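## Task

Put the metal bar onto the lowest pair of arms of the wall rack so that both rack arms carry it on their own, with no gripper supporting it at the end; then open the gripper(s) and pull the arms away.

## Robot and tools

Robot: two arms, left_arm and right_arm, each with a parallel two-finger gripper and a wrist camera. The names do not refer to sides of any image. Bases in the scene frame: left_arm at (+0.022, +0.352, 0), right_arm at (-0.006, -0.362, 0), both facing almost straight along +x (small yaw only).

Frame: one shared scene frame. Origin on the table surface midway between the arms; +z up, +x away from the robots over the table, +y toward left_arm. Positions are in metres; orientations are quaternions written w first (qw, qx, qy, qz). On a gripper, the fingers extend along its own +z and close along its own y. The reported end_effector_position is the spot between the finger pads, a few mm behind the tips. Reported hand positions can be somewhat off, more so at long reach.

Row format (used by both motion tools): 16 plain numbers. First left_arm: x, y, z, qw, qx, qy, qz, opening; then the same eight for right_arm. Both arms must always be filled in. x, y, z and the quaternion are an absolute target pose in the scene frame, not an offset. Opening runs from -1 (closed) to +1 (fully open, 0.087 m). A row is refused if any target lies more than 0.6 m from that arm's last reported position along any of its gripper axes. To keep an arm still, resend exactly the pose from the last result taken before it stopped, plus the opening it should keep; to keep an orientation, repeat the same quaternion you chose rather than the drifting reported one.

Tools:
- execute_actions {actions, pictures}. actions is a list with zero or one item. Empty list: just returns the current state. {"rows": [...], "steps": n}: up to 15 rows, n up to 15 (default 15), each step 1/30 s; one row per step, the final row repeats if rows run out. {"steps": n} alone: a wait of up to 300 steps, counted from the previous result, so your reply time is included. pictures (true/false) toggles camera images; they come by default.
- move {target, speed}: target is one 16-number row as above. Each gripper follows a straight line to its pose, both finishing together, in 0.5 to 10 s (cut off at 10 s). speed is the path's peak in m/s, 0.002 to 0.5, default 0.25; rotation is capped at twice that in rad/s. Openings are applied at the start. It does not avoid obstacles or the other arm, and the real hand can lag, wander or overshoot the speed, especially with the arm almost straight. Faster motion and targets set deeper past a contact press harder.
- wait {seconds}: 0 to 10 s, nothing new sent.
- zoom_image {camera, region}: camera is cam_head_left, cam_head_right, cam_left_wrist or cam_right_wrist; region is [x0, y0, x1, y1] in pixels of that camera's latest image (origin top-left), at most 504 x 504.
- read_manual {section}: only "licences"; no motion.
- finished_scene {scene}: ends scene 1 or 2 for good, grades it, and gives the next task. Call it only when the bar rests on the rack unaided and the arms are clear.

Controller behaviour: every step, the command is limited to 70 mm and 16 degrees away from the measured pose, then joints are driven by damped inverse kinematics, favouring position over orientation. After an action ends, an arm only finishes that last clipped step, so far targets need further calls. Joint friction can leave a hand up to about 31 mm short, and very small commands may not move it. Joint ranges (rad, base to hand): waist -2.618 to 3.054, shoulder 0 to 3.142, elbow 0 to 3.142, wrist pitch -1.571 to 1.571, wrist yaw -1.571 to 1.571, wrist roll -2.094 to 2.094. The simulation keeps running while you compose replies.

Result lines: a state line per arm with position and quaternion; grip_measured, the measured finger opening on the command scale (the last Joint positions value is that opening in metres; each gripper may read up to about 1 mm off). HELD marks steps where your row was partly or wholly not sent; "pose unreachable" names an arm whose command the clearance check altered. A Hand target line shows where each arm is now being driven. move adds a "move:" line: ending done, off_target, moving, held or fault, plus limits (paced = pose clipped; held = some steps blocked, after which the hand may jump faster), and each hand's distance to its pose. FAULT lines mean an arm was stopped; MOTOR HOT warns from 75 °C.

Gripping: to hold the bar, command an opening about 0.02 below grip_measured for a firm grip, less of a gap for a light one. Pads push about 20 N at most; closing fast squeezes harder and can spring the fingers open. Something may occasionally tug the held bar or shove loose items.

Cameras: cam_head_left, cam_head_right (fixed, above and behind the table looking down), cam_left_wrist, cam_right_wrist; all 896 x 504, with calibration (K, distortion, world-to-camera transform) supplied.

Avoid: dropping the bar, slamming it or the hands into the rack or table, hard pushes, knocking anything off the table (fails the task), the two arms striking or pressing each other (can end the scene), and long holding under load: at 90 °C an arm is halted for 10 s, at 100 °C it goes limp and falls.

Each tool is called after "Request:" in YAML: its name, and indented under it one key for each argument.

## Session

Request:
execute_actions:
  actions: []

Scene clock: 0.00 s of 4500.00 s.
left_arm: end_effector_position=(+0.4076, +0.3594, +0.3550) grip_measured=+0.988 end_effector_quat_wxyz=(+0.703, -0.003, +0.711, +0.005) | right_arm: end_effector_position=(+0.3729, -0.3078, +0.3534) grip_measured=+1.000 end_effector_quat_wxyz=(+0.697, -0.046, +0.713, +0.056)
Joint positions: left_arm=[0.015 1.057 1.04  0.006 0.014 0.003 0.087] | right_arm=[-0.008  1.052  1.043 -0.012 -0.013  0.016  0.087]
Joint velocities: left_arm=[-0.022  0.012 -0.002  0.037 -0.007 -0.066  0.001] | right_arm=[-0.012  0.002  0.002 -0.037  0.007  0.007  0.   ]
Motor temperatures (°C, as the motors report them): left_arm=[27 30 29 29 29 30] | right_arm=[28 28 27 29 27 29]
Hand target (left_arm): +0.408, +0.359, +0.355; +0.703, -0.003, +0.711, +0.005
Hand target (right_arm): +0.373, -0.308, +0.353; +0.697, -0.046, +0.713, +0.056

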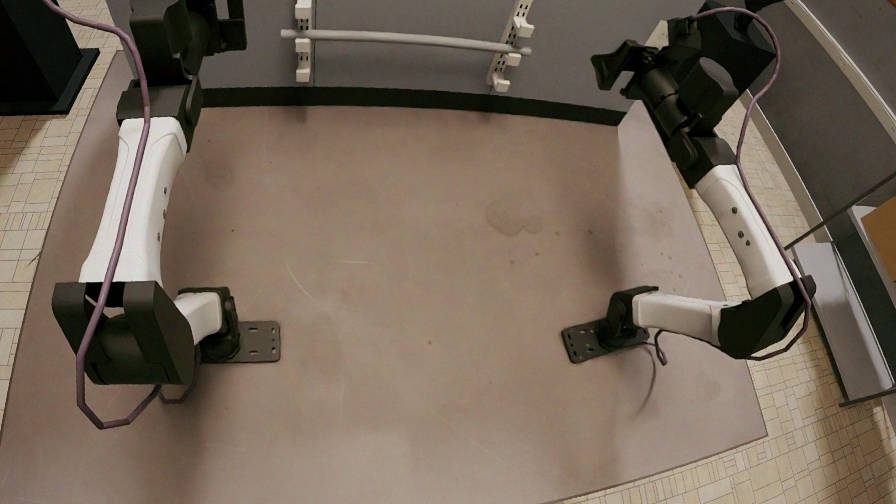

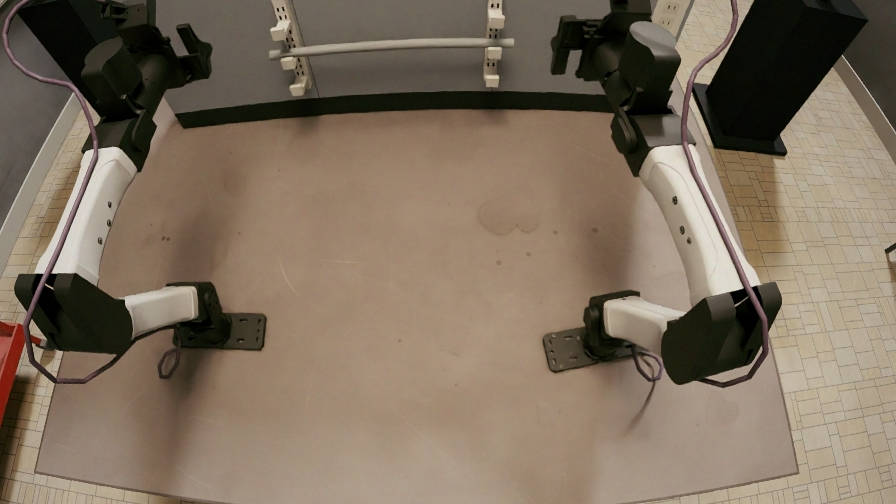

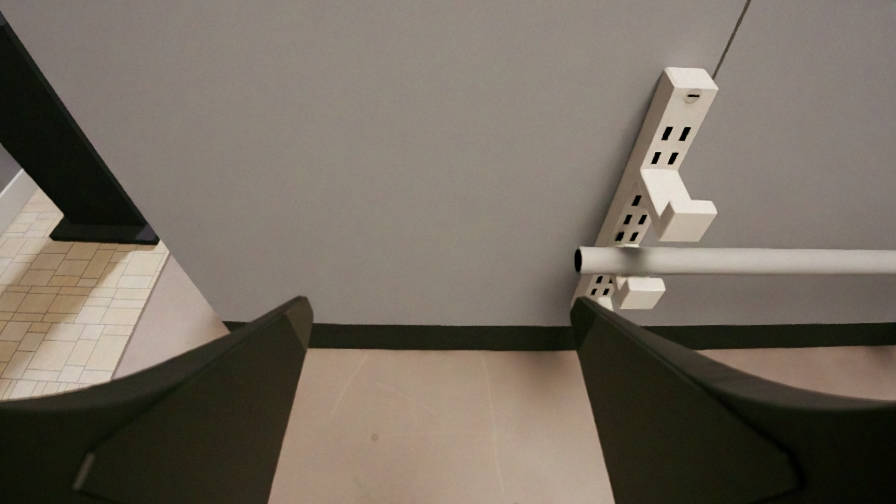

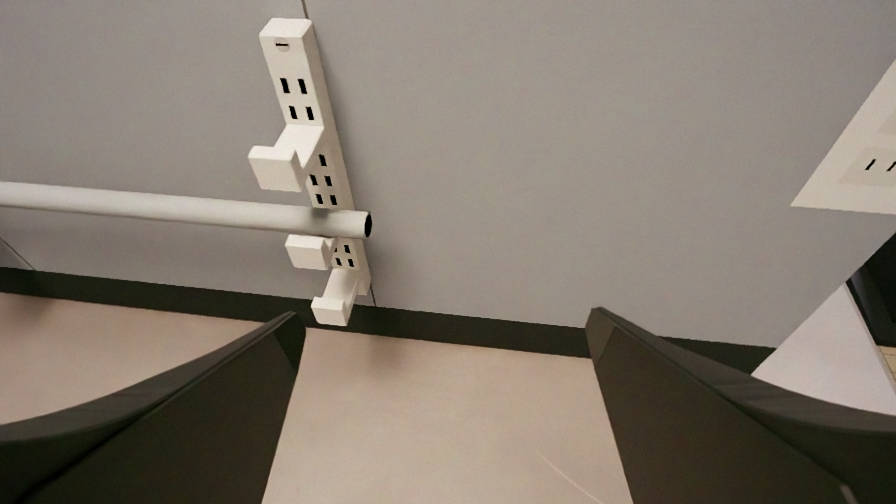

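Request:
move:
  target: [0.45,0.12,0.22,0.4055,-0.4055,0.5795,-0.5795,0.3,0.45,-0.09,0.22,0.4055,0.4055,0.5795,0.5795,0.3]
  speed: 0.3

Request:
move:
  target: [0.525,0.1,0.22,0.4055,-0.4055,0.5795,-0.5795,0.3,0.52,-0.07,0.22,0.4055,0.4055,0.5795,0.5795,0.3]
  speed: 0.08

Scene clock: 20.00 s of 4500.00 s.
left_arm: end_effector_position=(+0.4525, +0.1232, +0.2344) grip_measured=+0.300 end_effector_quat_wxyz=(+0.415, -0.397, +0.571, -0.586) | right_arm: end_effector_position=(+0.4487, -0.0954, +0.2253) grip_measured=+0.300 end_effector_quat_wxyz=(+0.410, +0.398, +0.582, +0.578)
Joint positions: left_arm=[-0.447  1.614  0.735  0.91  -0.089 -1.559  0.057] | right_arm=[0.358 1.758 0.89  0.873 0.146 1.553 0.057]
Joint velocities: left_arm=[ 0.007 -0.017 -0.017 -0.066  0.022 -0.037  0.001] | right_arm=[-0.002 -0.027 -0.002  0.022  0.007  0.022 -0.001]
Motor temperatures (°C, as the motors report them): left_arm=[27 30 33 34 29 30] | right_arm=[28 28 31 34 27 29]
Hand target (left_arm): +0.449, +0.121, +0.219; +0.407, -0.404, +0.580, -0.578
Hand target (right_arm): +0.450, -0.092, +0.220; +0.407, +0.404, +0.582, +0.577
Off the commanded pose (left_arm): 0.015 m, 2 deg.
Off the commanded pose (right_arm): 0.008 m, 1 deg.
After step 90, 13.57 s passed at rest.
move: off_target (left_arm)
camera_calibration (this result's frames):
cam_left_wrist: T_world_to_cam=[[-0.0269999, 0.0298253, 0.99919, -0.225715], [-0.938899, -0.343862, -0.0151066, 0.490247], [0.343133, -0.938546, 0.0372872, 0.0897022], [0, 0, 0, 1]] pos_world=[0.423418, 0.259499, 0.229594]
cam_right_wrist: T_world_to_cam=[[0.00252115, 0.00800391, -0.999965, 0.222249], [-0.93816, 0.346201, 0.000405729, 0.475282], [0.346192, 0.938126, 0.00838178, 0.0711067], [0, 0, 0, 1]] pos_world=[0.420714, -0.233029, 0.221453]

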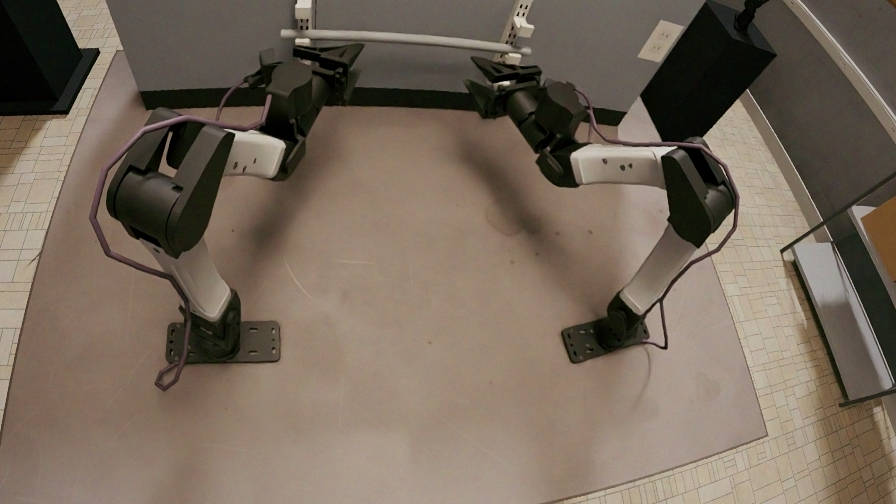

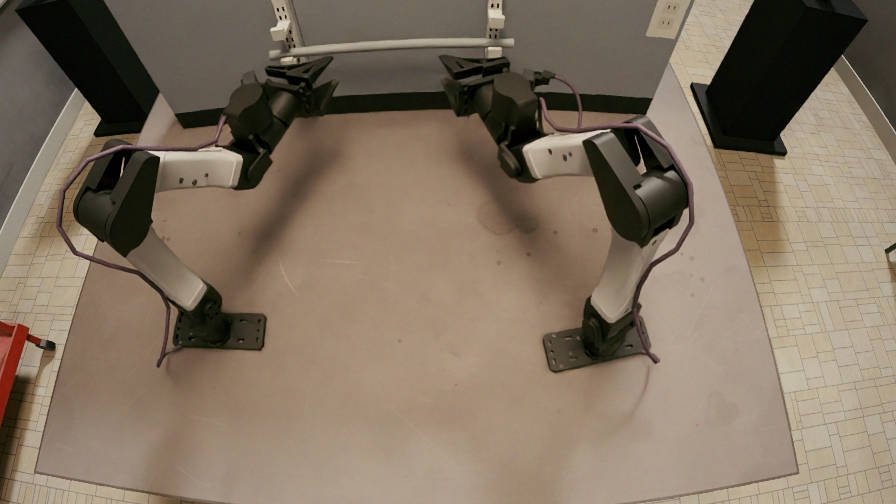

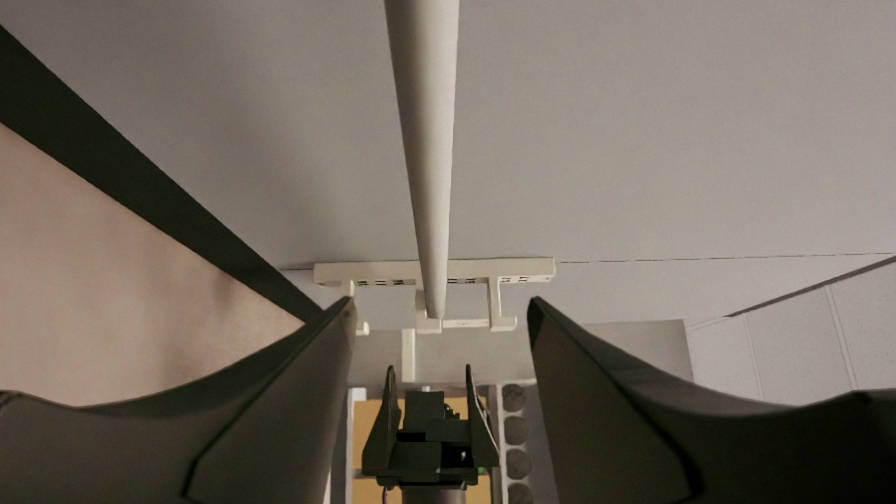

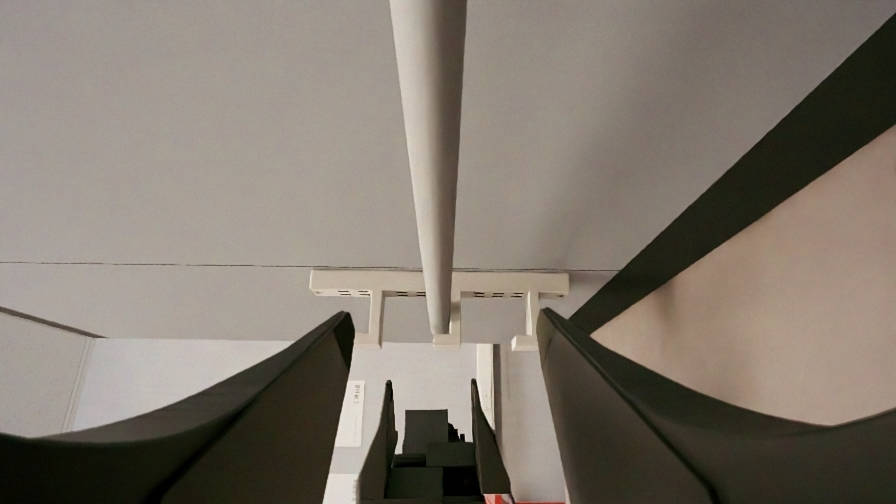

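Scene clock: 21.33 s of 4500.00 s.
left_arm: end_effector_position=(+0.5192, +0.0991, +0.2230) grip_measured=+0.300 end_effector_quat_wxyz=(+0.408, -0.401, +0.577, -0.583) | right_arm: end_effector_position=(+0.5141, -0.0698, +0.2274) grip_measured=+0.300 end_effector_quat_wxyz=(+0.412, +0.401, +0.574, +0.583)
Joint positions: left_arm=[-0.427  1.874  1.018  0.87  -0.062 -1.566  0.057] | right_arm=[0.34  1.992 1.202 0.809 0.135 1.563 0.057]
Joint velocities: left_arm=[-0.017 -0.017  0.007 -0.051  0.081  0.007 -0.001] | right_arm=[-0.002 -0.007  0.007  0.007 -0.007  0.007 -0.   ]
Motor temperatures (°C, as the motors report them): left_arm=[27 31 33 34 29 30] | right_arm=[28 28 32 34 27 29]
Hand target (left_arm): +0.525, +0.101, +0.219; +0.405, -0.406, +0.579, -0.580
Hand target (right_arm): +0.520, -0.071, +0.220; +0.405, +0.406, +0.579, +0.580
Off the commanded pose (left_arm): 0.007 m, 1 deg.
Off the commanded pose (right_arm): 0.009 m, 1 deg.
move: done
camera_calibration (this result's frames):
cam_left_wrist: T_world_to_cam=[[-0.00823553, 0.0288044, 0.999551, -0.221483], [-0.941541, -0.336891, 0.00195074, 0.541227], [0.336796, -0.941103, 0.029895, 0.0497806], [0, 0, 0, 1]] pos_world=[0.490998, 0.235563, 0.218839]
cam_right_wrist: T_world_to_cam=[[0.0123463, 0.0232508, -0.999653, 0.219927], [-0.935652, 0.352909, -0.00334761, 0.527874], [0.352709, 0.935369, 0.0261117, 0.0169248], [0, 0, 0, 1]] pos_world=[0.485222, -0.207236, 0.221176]

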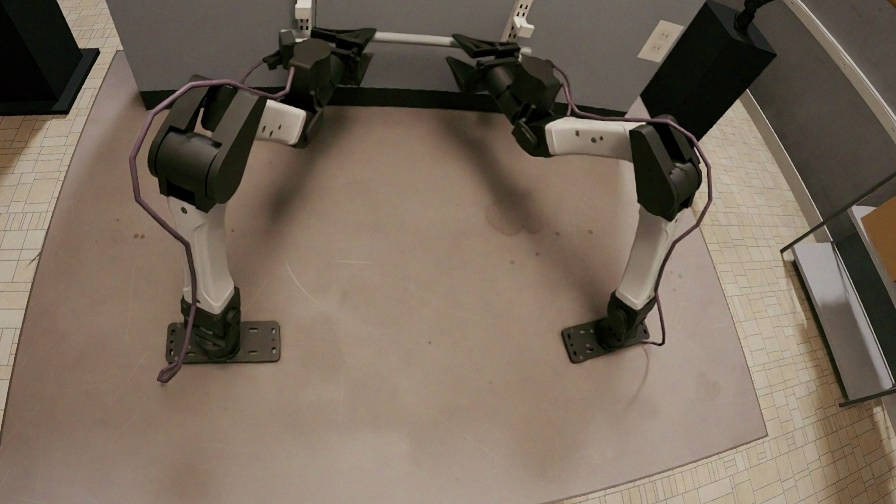

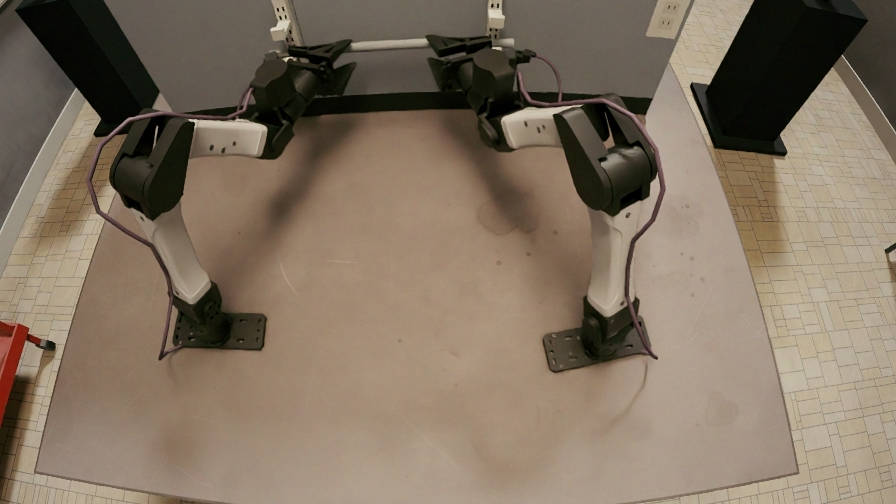

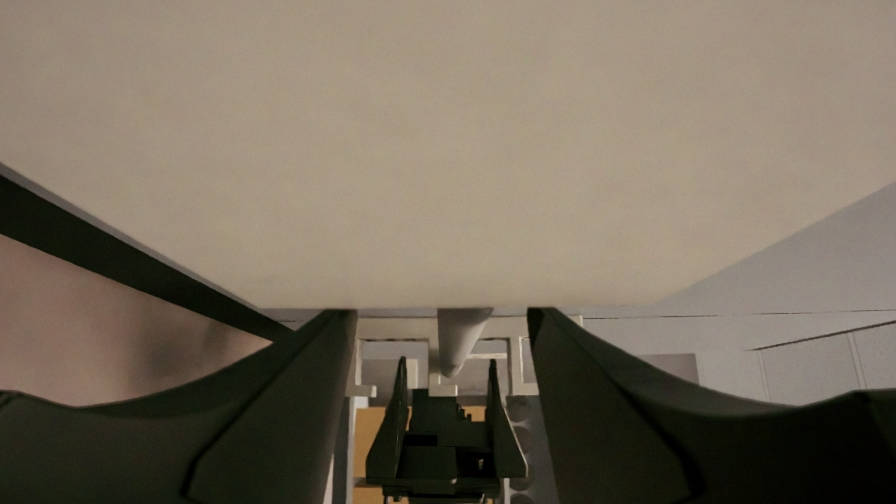

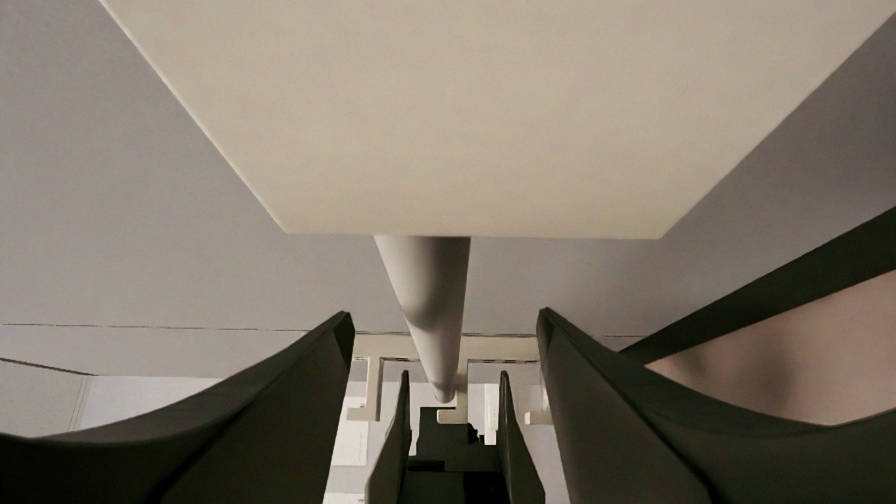

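Request:
move:
  target: [0.515,0.1,0.228,0.5,-0.5,0.5,-0.5,0.3,0.51,-0.07,0.228,0.5,0.5,0.5,0.5,0.3]
  speed: 0.15

Request:
move:
  target: [0.542,0.1,0.228,0.5,-0.5,0.5,-0.5,0.3,0.54,-0.07,0.228,0.5,0.5,0.5,0.5,0.3]
  speed: 0.05

Scene clock: 26.10 s of 4500.00 s.
left_arm: end_effector_position=(+0.5143, +0.1042, +0.2214) grip_measured=+0.300 end_effector_quat_wxyz=(+0.501, -0.499, +0.504, -0.496) | right_arm: end_effector_position=(+0.5091, -0.0734, +0.2312) grip_measured=+0.300 end_effector_quat_wxyz=(+0.501, +0.495, +0.497, +0.506)
Joint positions: left_arm=[-0.588  1.862  1.018  0.836 -0.577 -1.566  0.057] | right_arm=[0.483 1.992 1.222 0.789 0.618 1.563 0.057]
Joint velocities: left_arm=[ 0.012 -0.012 -0.007  0.007 -0.007  0.037 -0.   ] | right_arm=[ 0.002  0.002 -0.002  0.007  0.051  0.022 -0.   ]
Motor temperatures (°C, as the motors report them): left_arm=[27 32 34 35 29 30] | right_arm=[28 30 32 34 27 29]
Hand target (left_arm): +0.516, +0.100, +0.228; +0.500, -0.499, +0.500, -0.500
Hand target (right_arm): +0.511, -0.070, +0.228; +0.502, +0.498, +0.499, +0.501
Off the commanded pose (left_arm): 0.008 m, 1 deg.
Off the commanded pose (right_arm): 0.005 m, 1 deg.
After step 90, 0.03 s passed at rest.
move: done
camera_calibration (this result's frames):
cam_left_wrist: T_world_to_cam=[[0.00207853, 0.0193544, 0.999811, -0.22448], [-0.766686, -0.641869, 0.0140192, 0.477558], [0.642019, -0.76657, 0.0135046, -0.115188], [0, 0, 0, 1]] pos_world=[0.440556, 0.222575, 0.219298]
cam_right_wrist: T_world_to_cam=[[0.0152519, 0.0260868, -0.999543, 0.222559], [-0.764765, 0.644289, 0.00514567, 0.456848], [0.644129, 0.764337, 0.0297769, -0.139818], [0, 0, 0, 1]] pos_world=[0.436048, -0.193279, 0.22427]

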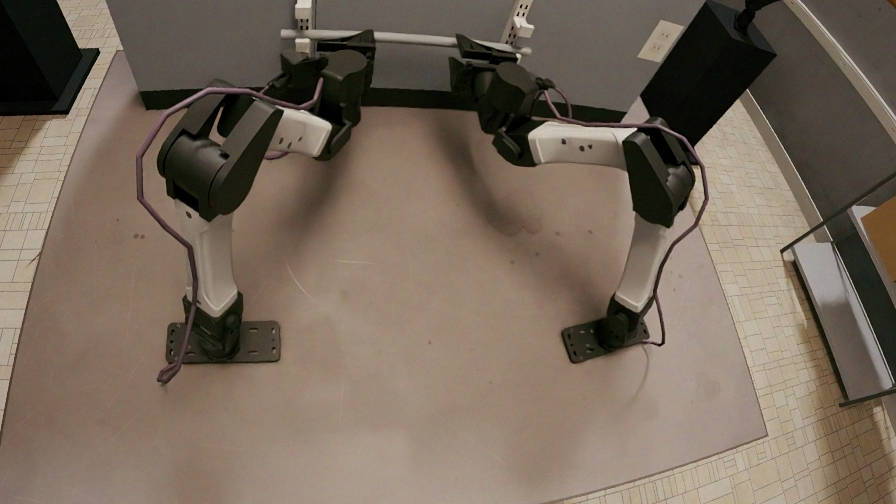

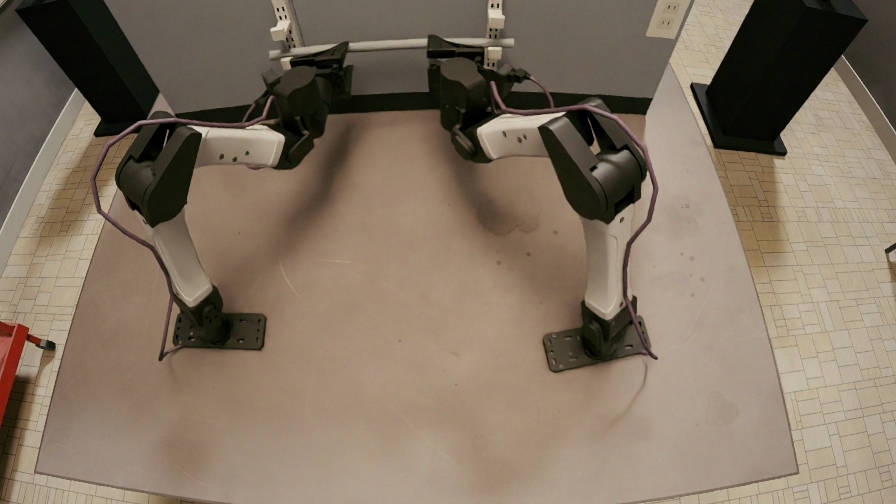

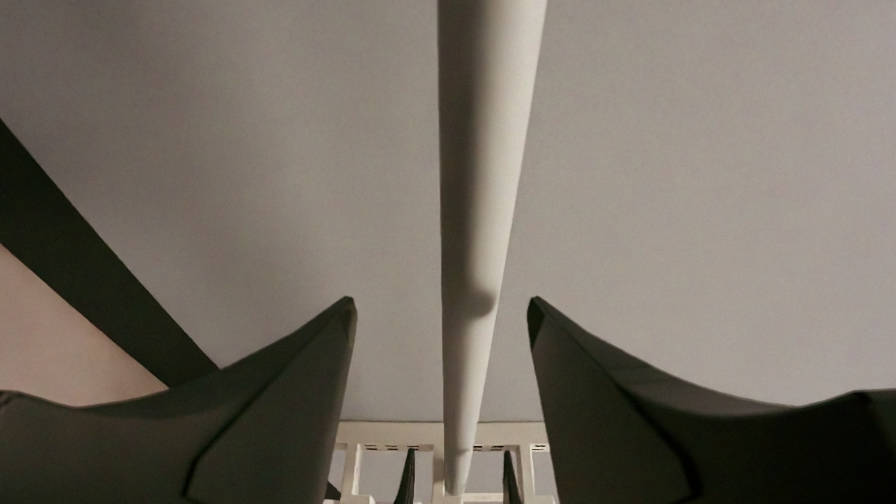

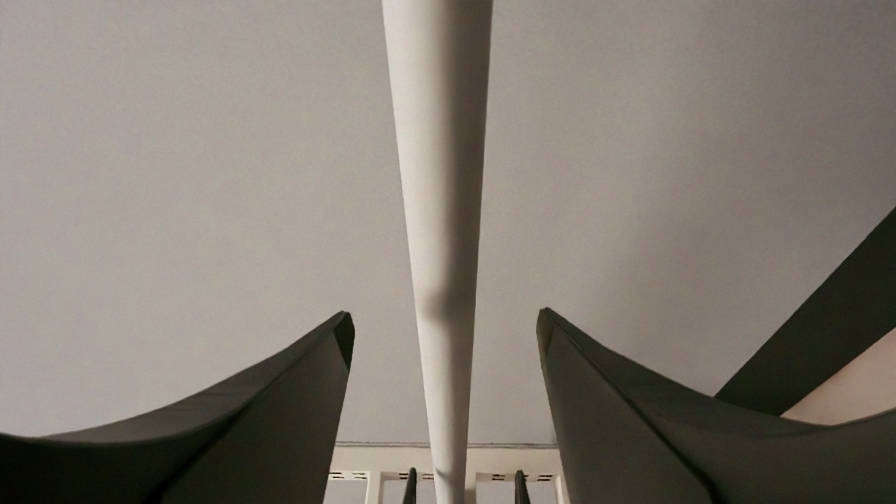

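Scene clock: 27.03 s of 4500.00 s.
left_arm: end_effector_position=(+0.5360, +0.0992, +0.2326) grip_measured=+0.300 end_effector_quat_wxyz=(+0.502, -0.497, +0.496, -0.505) | right_arm: end_effector_position=(+0.5337, -0.0707, +0.2360) grip_measured=+0.300 end_effector_quat_wxyz=(+0.504, +0.498, +0.494, +0.504)
Joint positions: left_arm=[-0.568  1.918  1.124  0.811 -0.554 -1.566  0.057] | right_arm=[0.46  2.058 1.344 0.734 0.605 1.563 0.057]
Joint velocities: left_arm=[ 0.002 -0.017 -0.012  0.037 -0.081  0.051  0.   ] | right_arm=[ 0.012 -0.002 -0.002 -0.051 -0.051 -0.007  0.001]
Motor temperatures (°C, as the motors report them): left_arm=[27 32 34 35 29 30] | right_arm=[28 30 33 34 27 29]
Hand target (left_arm): +0.542, +0.101, +0.228; +0.500, -0.500, +0.500, -0.500
Hand target (right_arm): +0.540, -0.071, +0.228; +0.500, +0.500, +0.500, +0.500
Off the commanded pose (left_arm): 0.008 m, 1 deg.
Off the commanded pose (right_arm): 0.010 m, 1 deg.
move: done
camera_calibration (this result's frames):
cam_left_wrist: T_world_to_cam=[[-0.0175283, 0.0317811, 0.999341, -0.226255], [-0.768603, -0.639689, 0.0068622, 0.493281], [0.639486, -0.767977, 0.0356397, -0.136842], [0, 0, 0, 1]] pos_world=[0.46268, 0.217646, 0.227598]
cam_right_wrist: T_world_to_cam=[[0.0163016, 0.0265397, -0.999515, 0.226463], [-0.757597, 0.652704, 0.00497495, 0.470644], [0.652519, 0.757148, 0.0307465, -0.163098], [0, 0, 0, 1]] pos_world=[0.459291, -0.189712, 0.229026]

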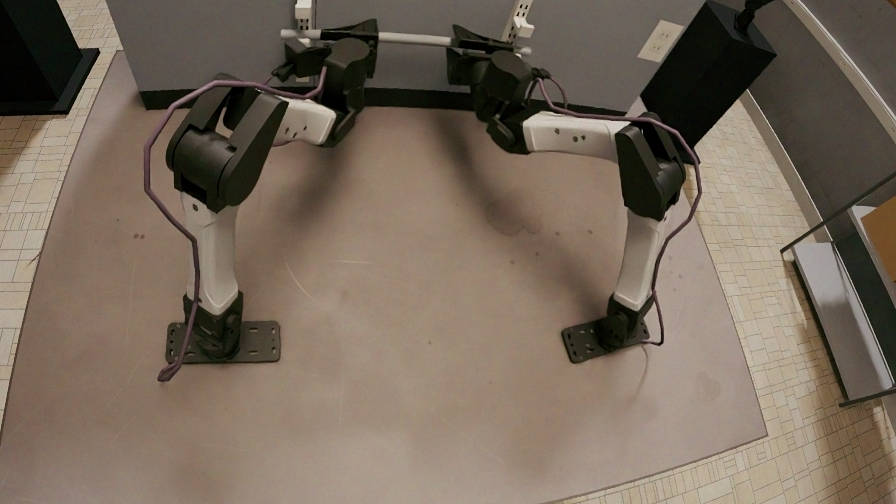

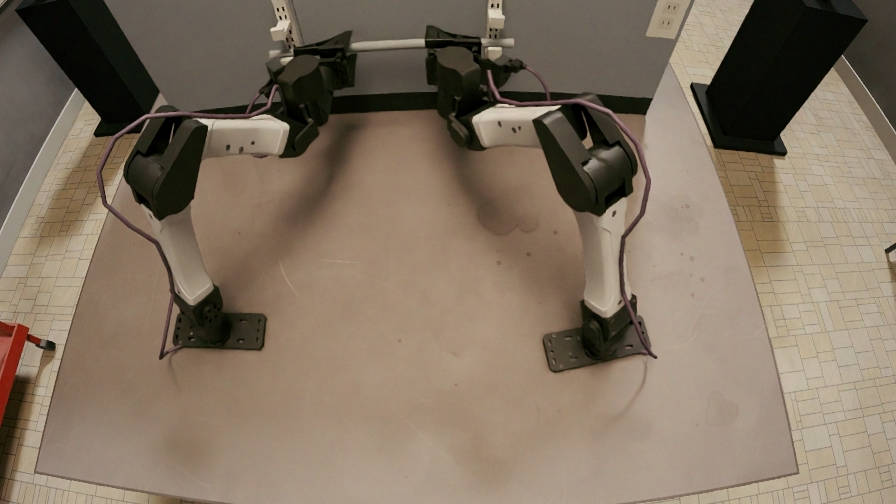

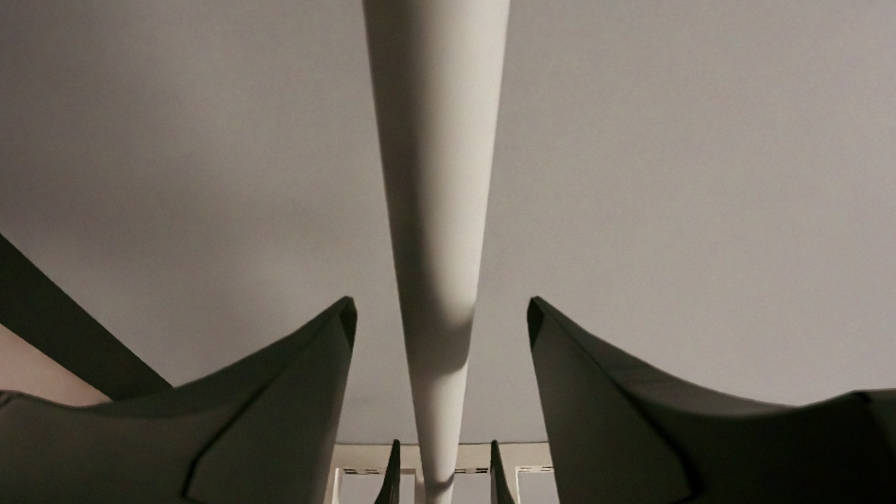

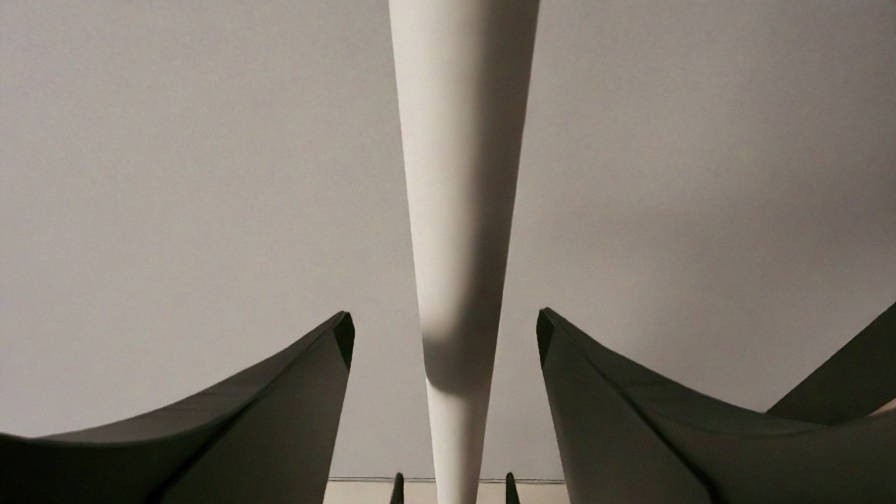

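Request:
move:
  target: [0.542,0.1,0.228,0.5,-0.5,0.5,-0.5,-0.65,0.54,-0.07,0.228,0.5,0.5,0.5,0.5,-0.65]

Request:
move:
  target: [0.538,0.1,0.265,0.5,-0.5,0.5,-0.5,-0.65,0.536,-0.07,0.265,0.5,0.5,0.5,0.5,-0.65]
  speed: 0.04

Scene clock: 31.57 s of 4500.00 s.
left_arm: end_effector_position=(+0.5360, +0.0990, +0.2318) grip_measured=-0.575 end_effector_quat_wxyz=(+0.501, -0.497, +0.498, -0.504) | right_arm: end_effector_position=(+0.5337, -0.0705, +0.2337) grip_measured=-0.560 end_effector_quat_wxyz=(+0.502, +0.500, +0.497, +0.501)
Joint positions: left_arm=[-0.568  1.918  1.124  0.807 -0.553 -1.567  0.019] | right_arm=[0.46  2.058 1.344 0.723 0.605 1.568 0.019]
Joint velocities: left_arm=[-0.007  0.007  0.012 -0.007 -0.007 -0.007 -0.   ] | right_arm=[-0.002 -0.007  0.002  0.022 -0.066 -0.051  0.   ]
Motor temperatures (°C, as the motors report them): left_arm=[27 33 34 35 29 30] | right_arm=[28 31 34 34 27 29]
Hand target (left_arm): +0.542, +0.100, +0.228; +0.500, -0.500, +0.500, -0.500
Hand target (right_arm): +0.540, -0.070, +0.228; +0.500, +0.500, +0.500, +0.500
Off the commanded pose (left_arm): 0.007 m, 1 deg.
Off the commanded pose (right_arm): 0.009 m, 0 deg.
After step 90, 0.83 s passed at rest.
move: done
camera_calibration (this result's frames):
cam_left_wrist: T_world_to_cam=[[-0.014587, 0.0303537, 0.999433, -0.226881], [-0.769316, -0.638816, 0.00817307, 0.493117], [0.638702, -0.76876, 0.03267, -0.135761], [0, 0, 0, 1]] pos_world=[0.462764, 0.21753, 0.227157]
cam_right_wrist: T_world_to_cam=[[0.0071873, 0.0256244, -0.999646, 0.22892], [-0.758061, 0.652086, 0.0112649, 0.469298], [0.652144, 0.757712, 0.0241116, -0.16139], [0, 0, 0, 1]] pos_world=[0.459361, -0.189601, 0.227444]

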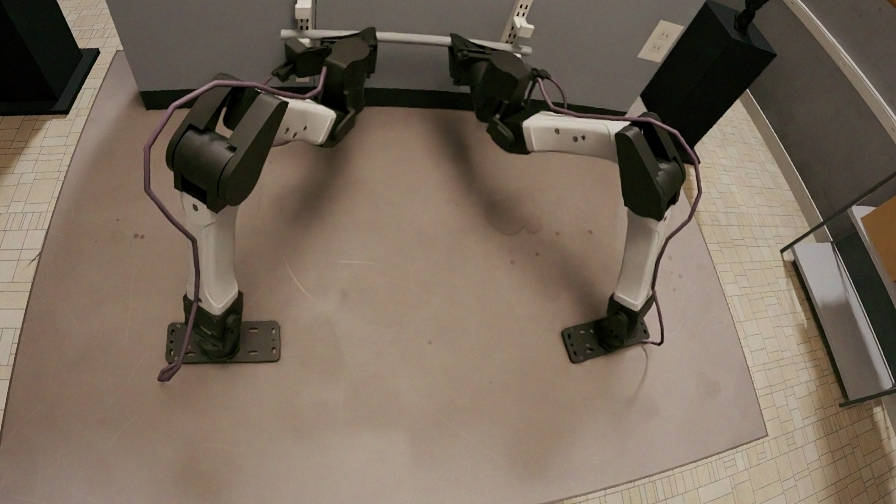

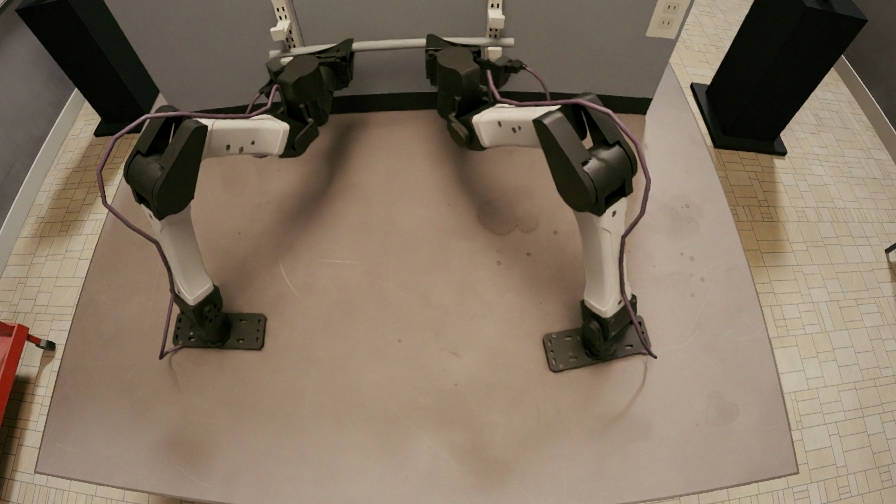

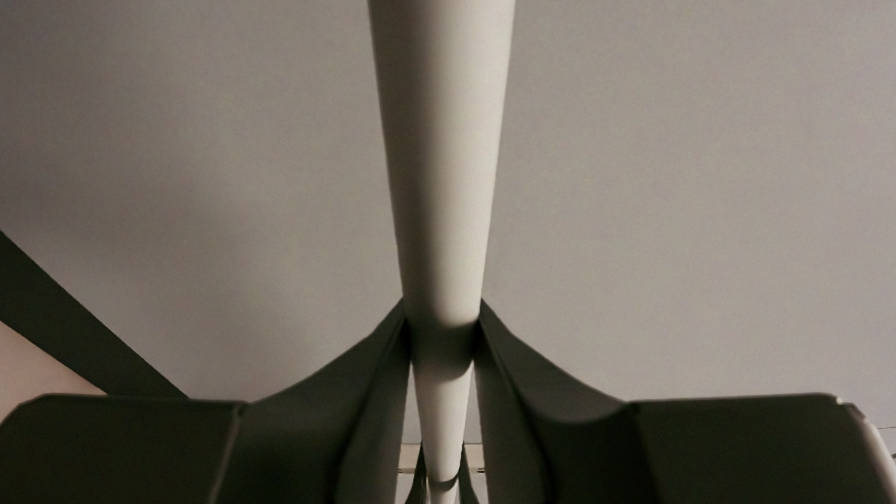

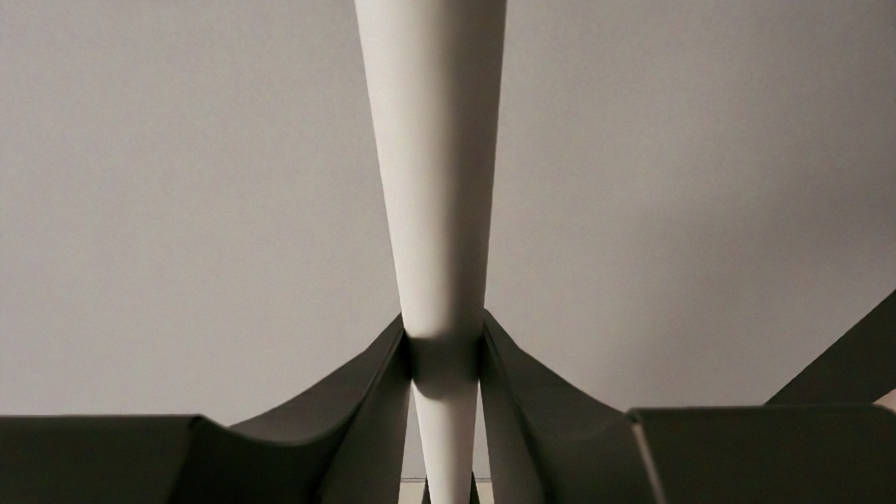

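Scene clock: 32.67 s of 4500.00 s.
left_arm: end_effector_position=(+0.5370, +0.1001, +0.2515) grip_measured=-0.575 end_effector_quat_wxyz=(+0.499, -0.504, +0.505, -0.492) | right_arm: end_effector_position=(+0.5355, -0.0689, +0.2522) grip_measured=-0.560 end_effector_quat_wxyz=(+0.497, +0.504, +0.503, +0.496)
Joint positions: left_arm=[-0.568  1.87   1.182  0.667 -0.562 -1.574  0.019] | right_arm=[0.46  2.028 1.403 0.61  0.603 1.579 0.019]
Joint velocities: left_arm=[-0.012 -0.007 -0.007 -0.051  0.022 -0.037 -0.001] | right_arm=[-0.012 -0.007  0.002 -0.051 -0.066  0.022  0.001]
Motor temperatures (°C, as the motors report them): left_arm=[27 33 35 35 29 30] | right_arm=[28 32 34 34 27 30]
Hand target (left_arm): +0.538, +0.100, +0.265; +0.500, -0.500, +0.500, -0.500
Hand target (right_arm): +0.536, -0.070, +0.265; +0.500, +0.500, +0.500, +0.500
Off the commanded pose (left_arm): 0.014 m, 1 deg.
Off the commanded pose (right_arm): 0.013 m, 1 deg.
move: off_target (left_arm, right_arm)
camera_calibration (this result's frames):
cam_left_wrist: T_world_to_cam=[[0.0139809, 0.0200106, 0.999702, -0.260946], [-0.763204, -0.645726, 0.0235987, 0.487996], [0.646006, -0.763307, 0.00624431, -0.134013], [0, 0, 0, 1]] pos_world=[0.462662, 0.218041, 0.250189]
cam_right_wrist: T_world_to_cam=[[-0.0126357, 0.023096, -0.999653, 0.257808], [-0.75868, 0.650998, 0.0246304, 0.46634], [0.651341, 0.758728, 0.00929666, -0.159968], [0, 0, 0, 1]] pos_world=[0.461254, -0.188168, 0.247719]

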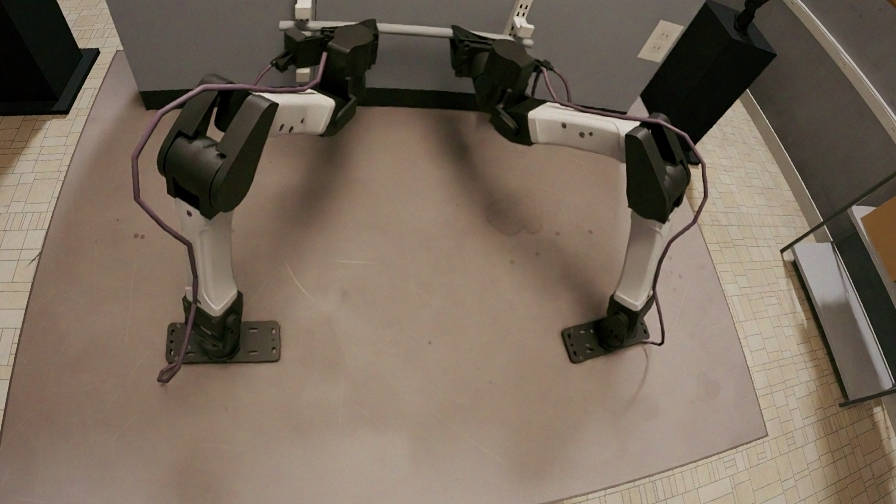

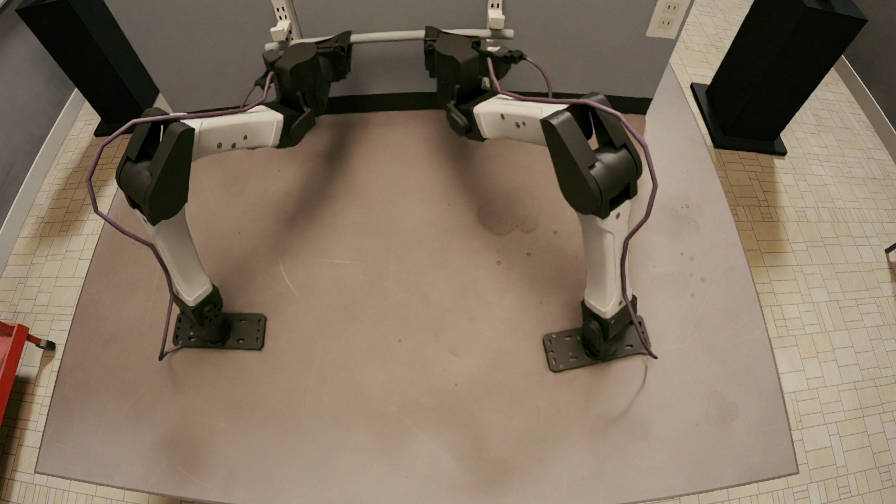

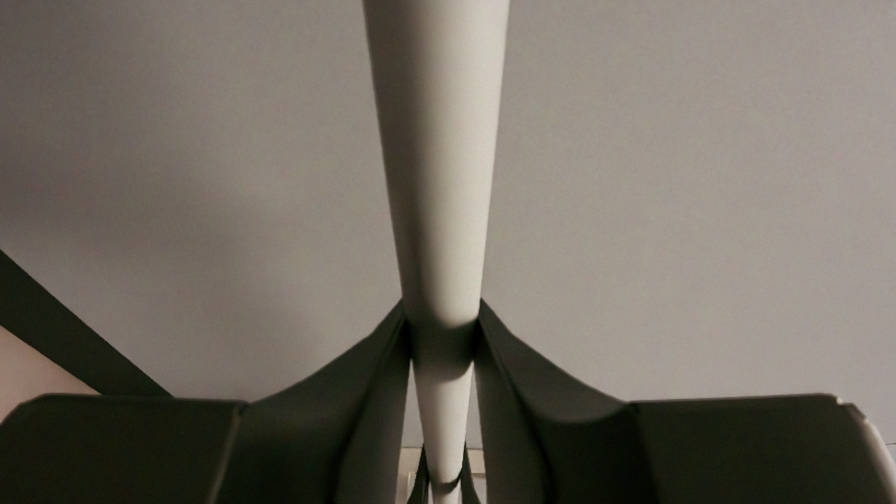

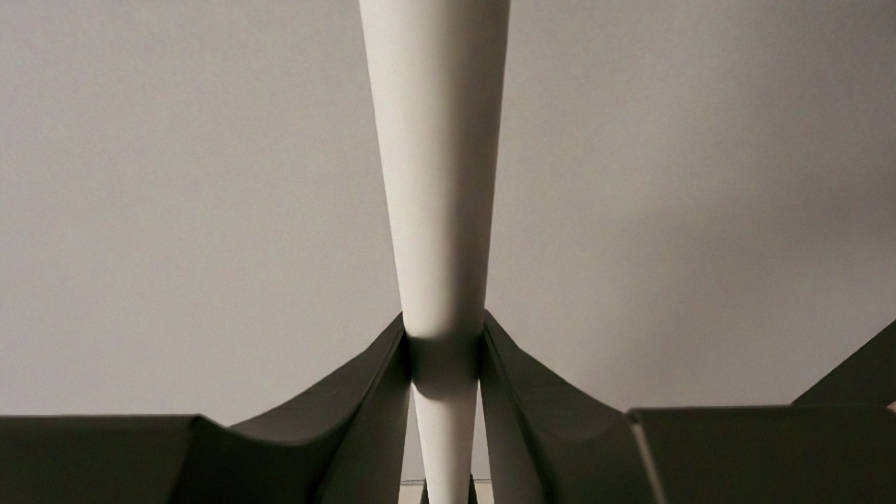

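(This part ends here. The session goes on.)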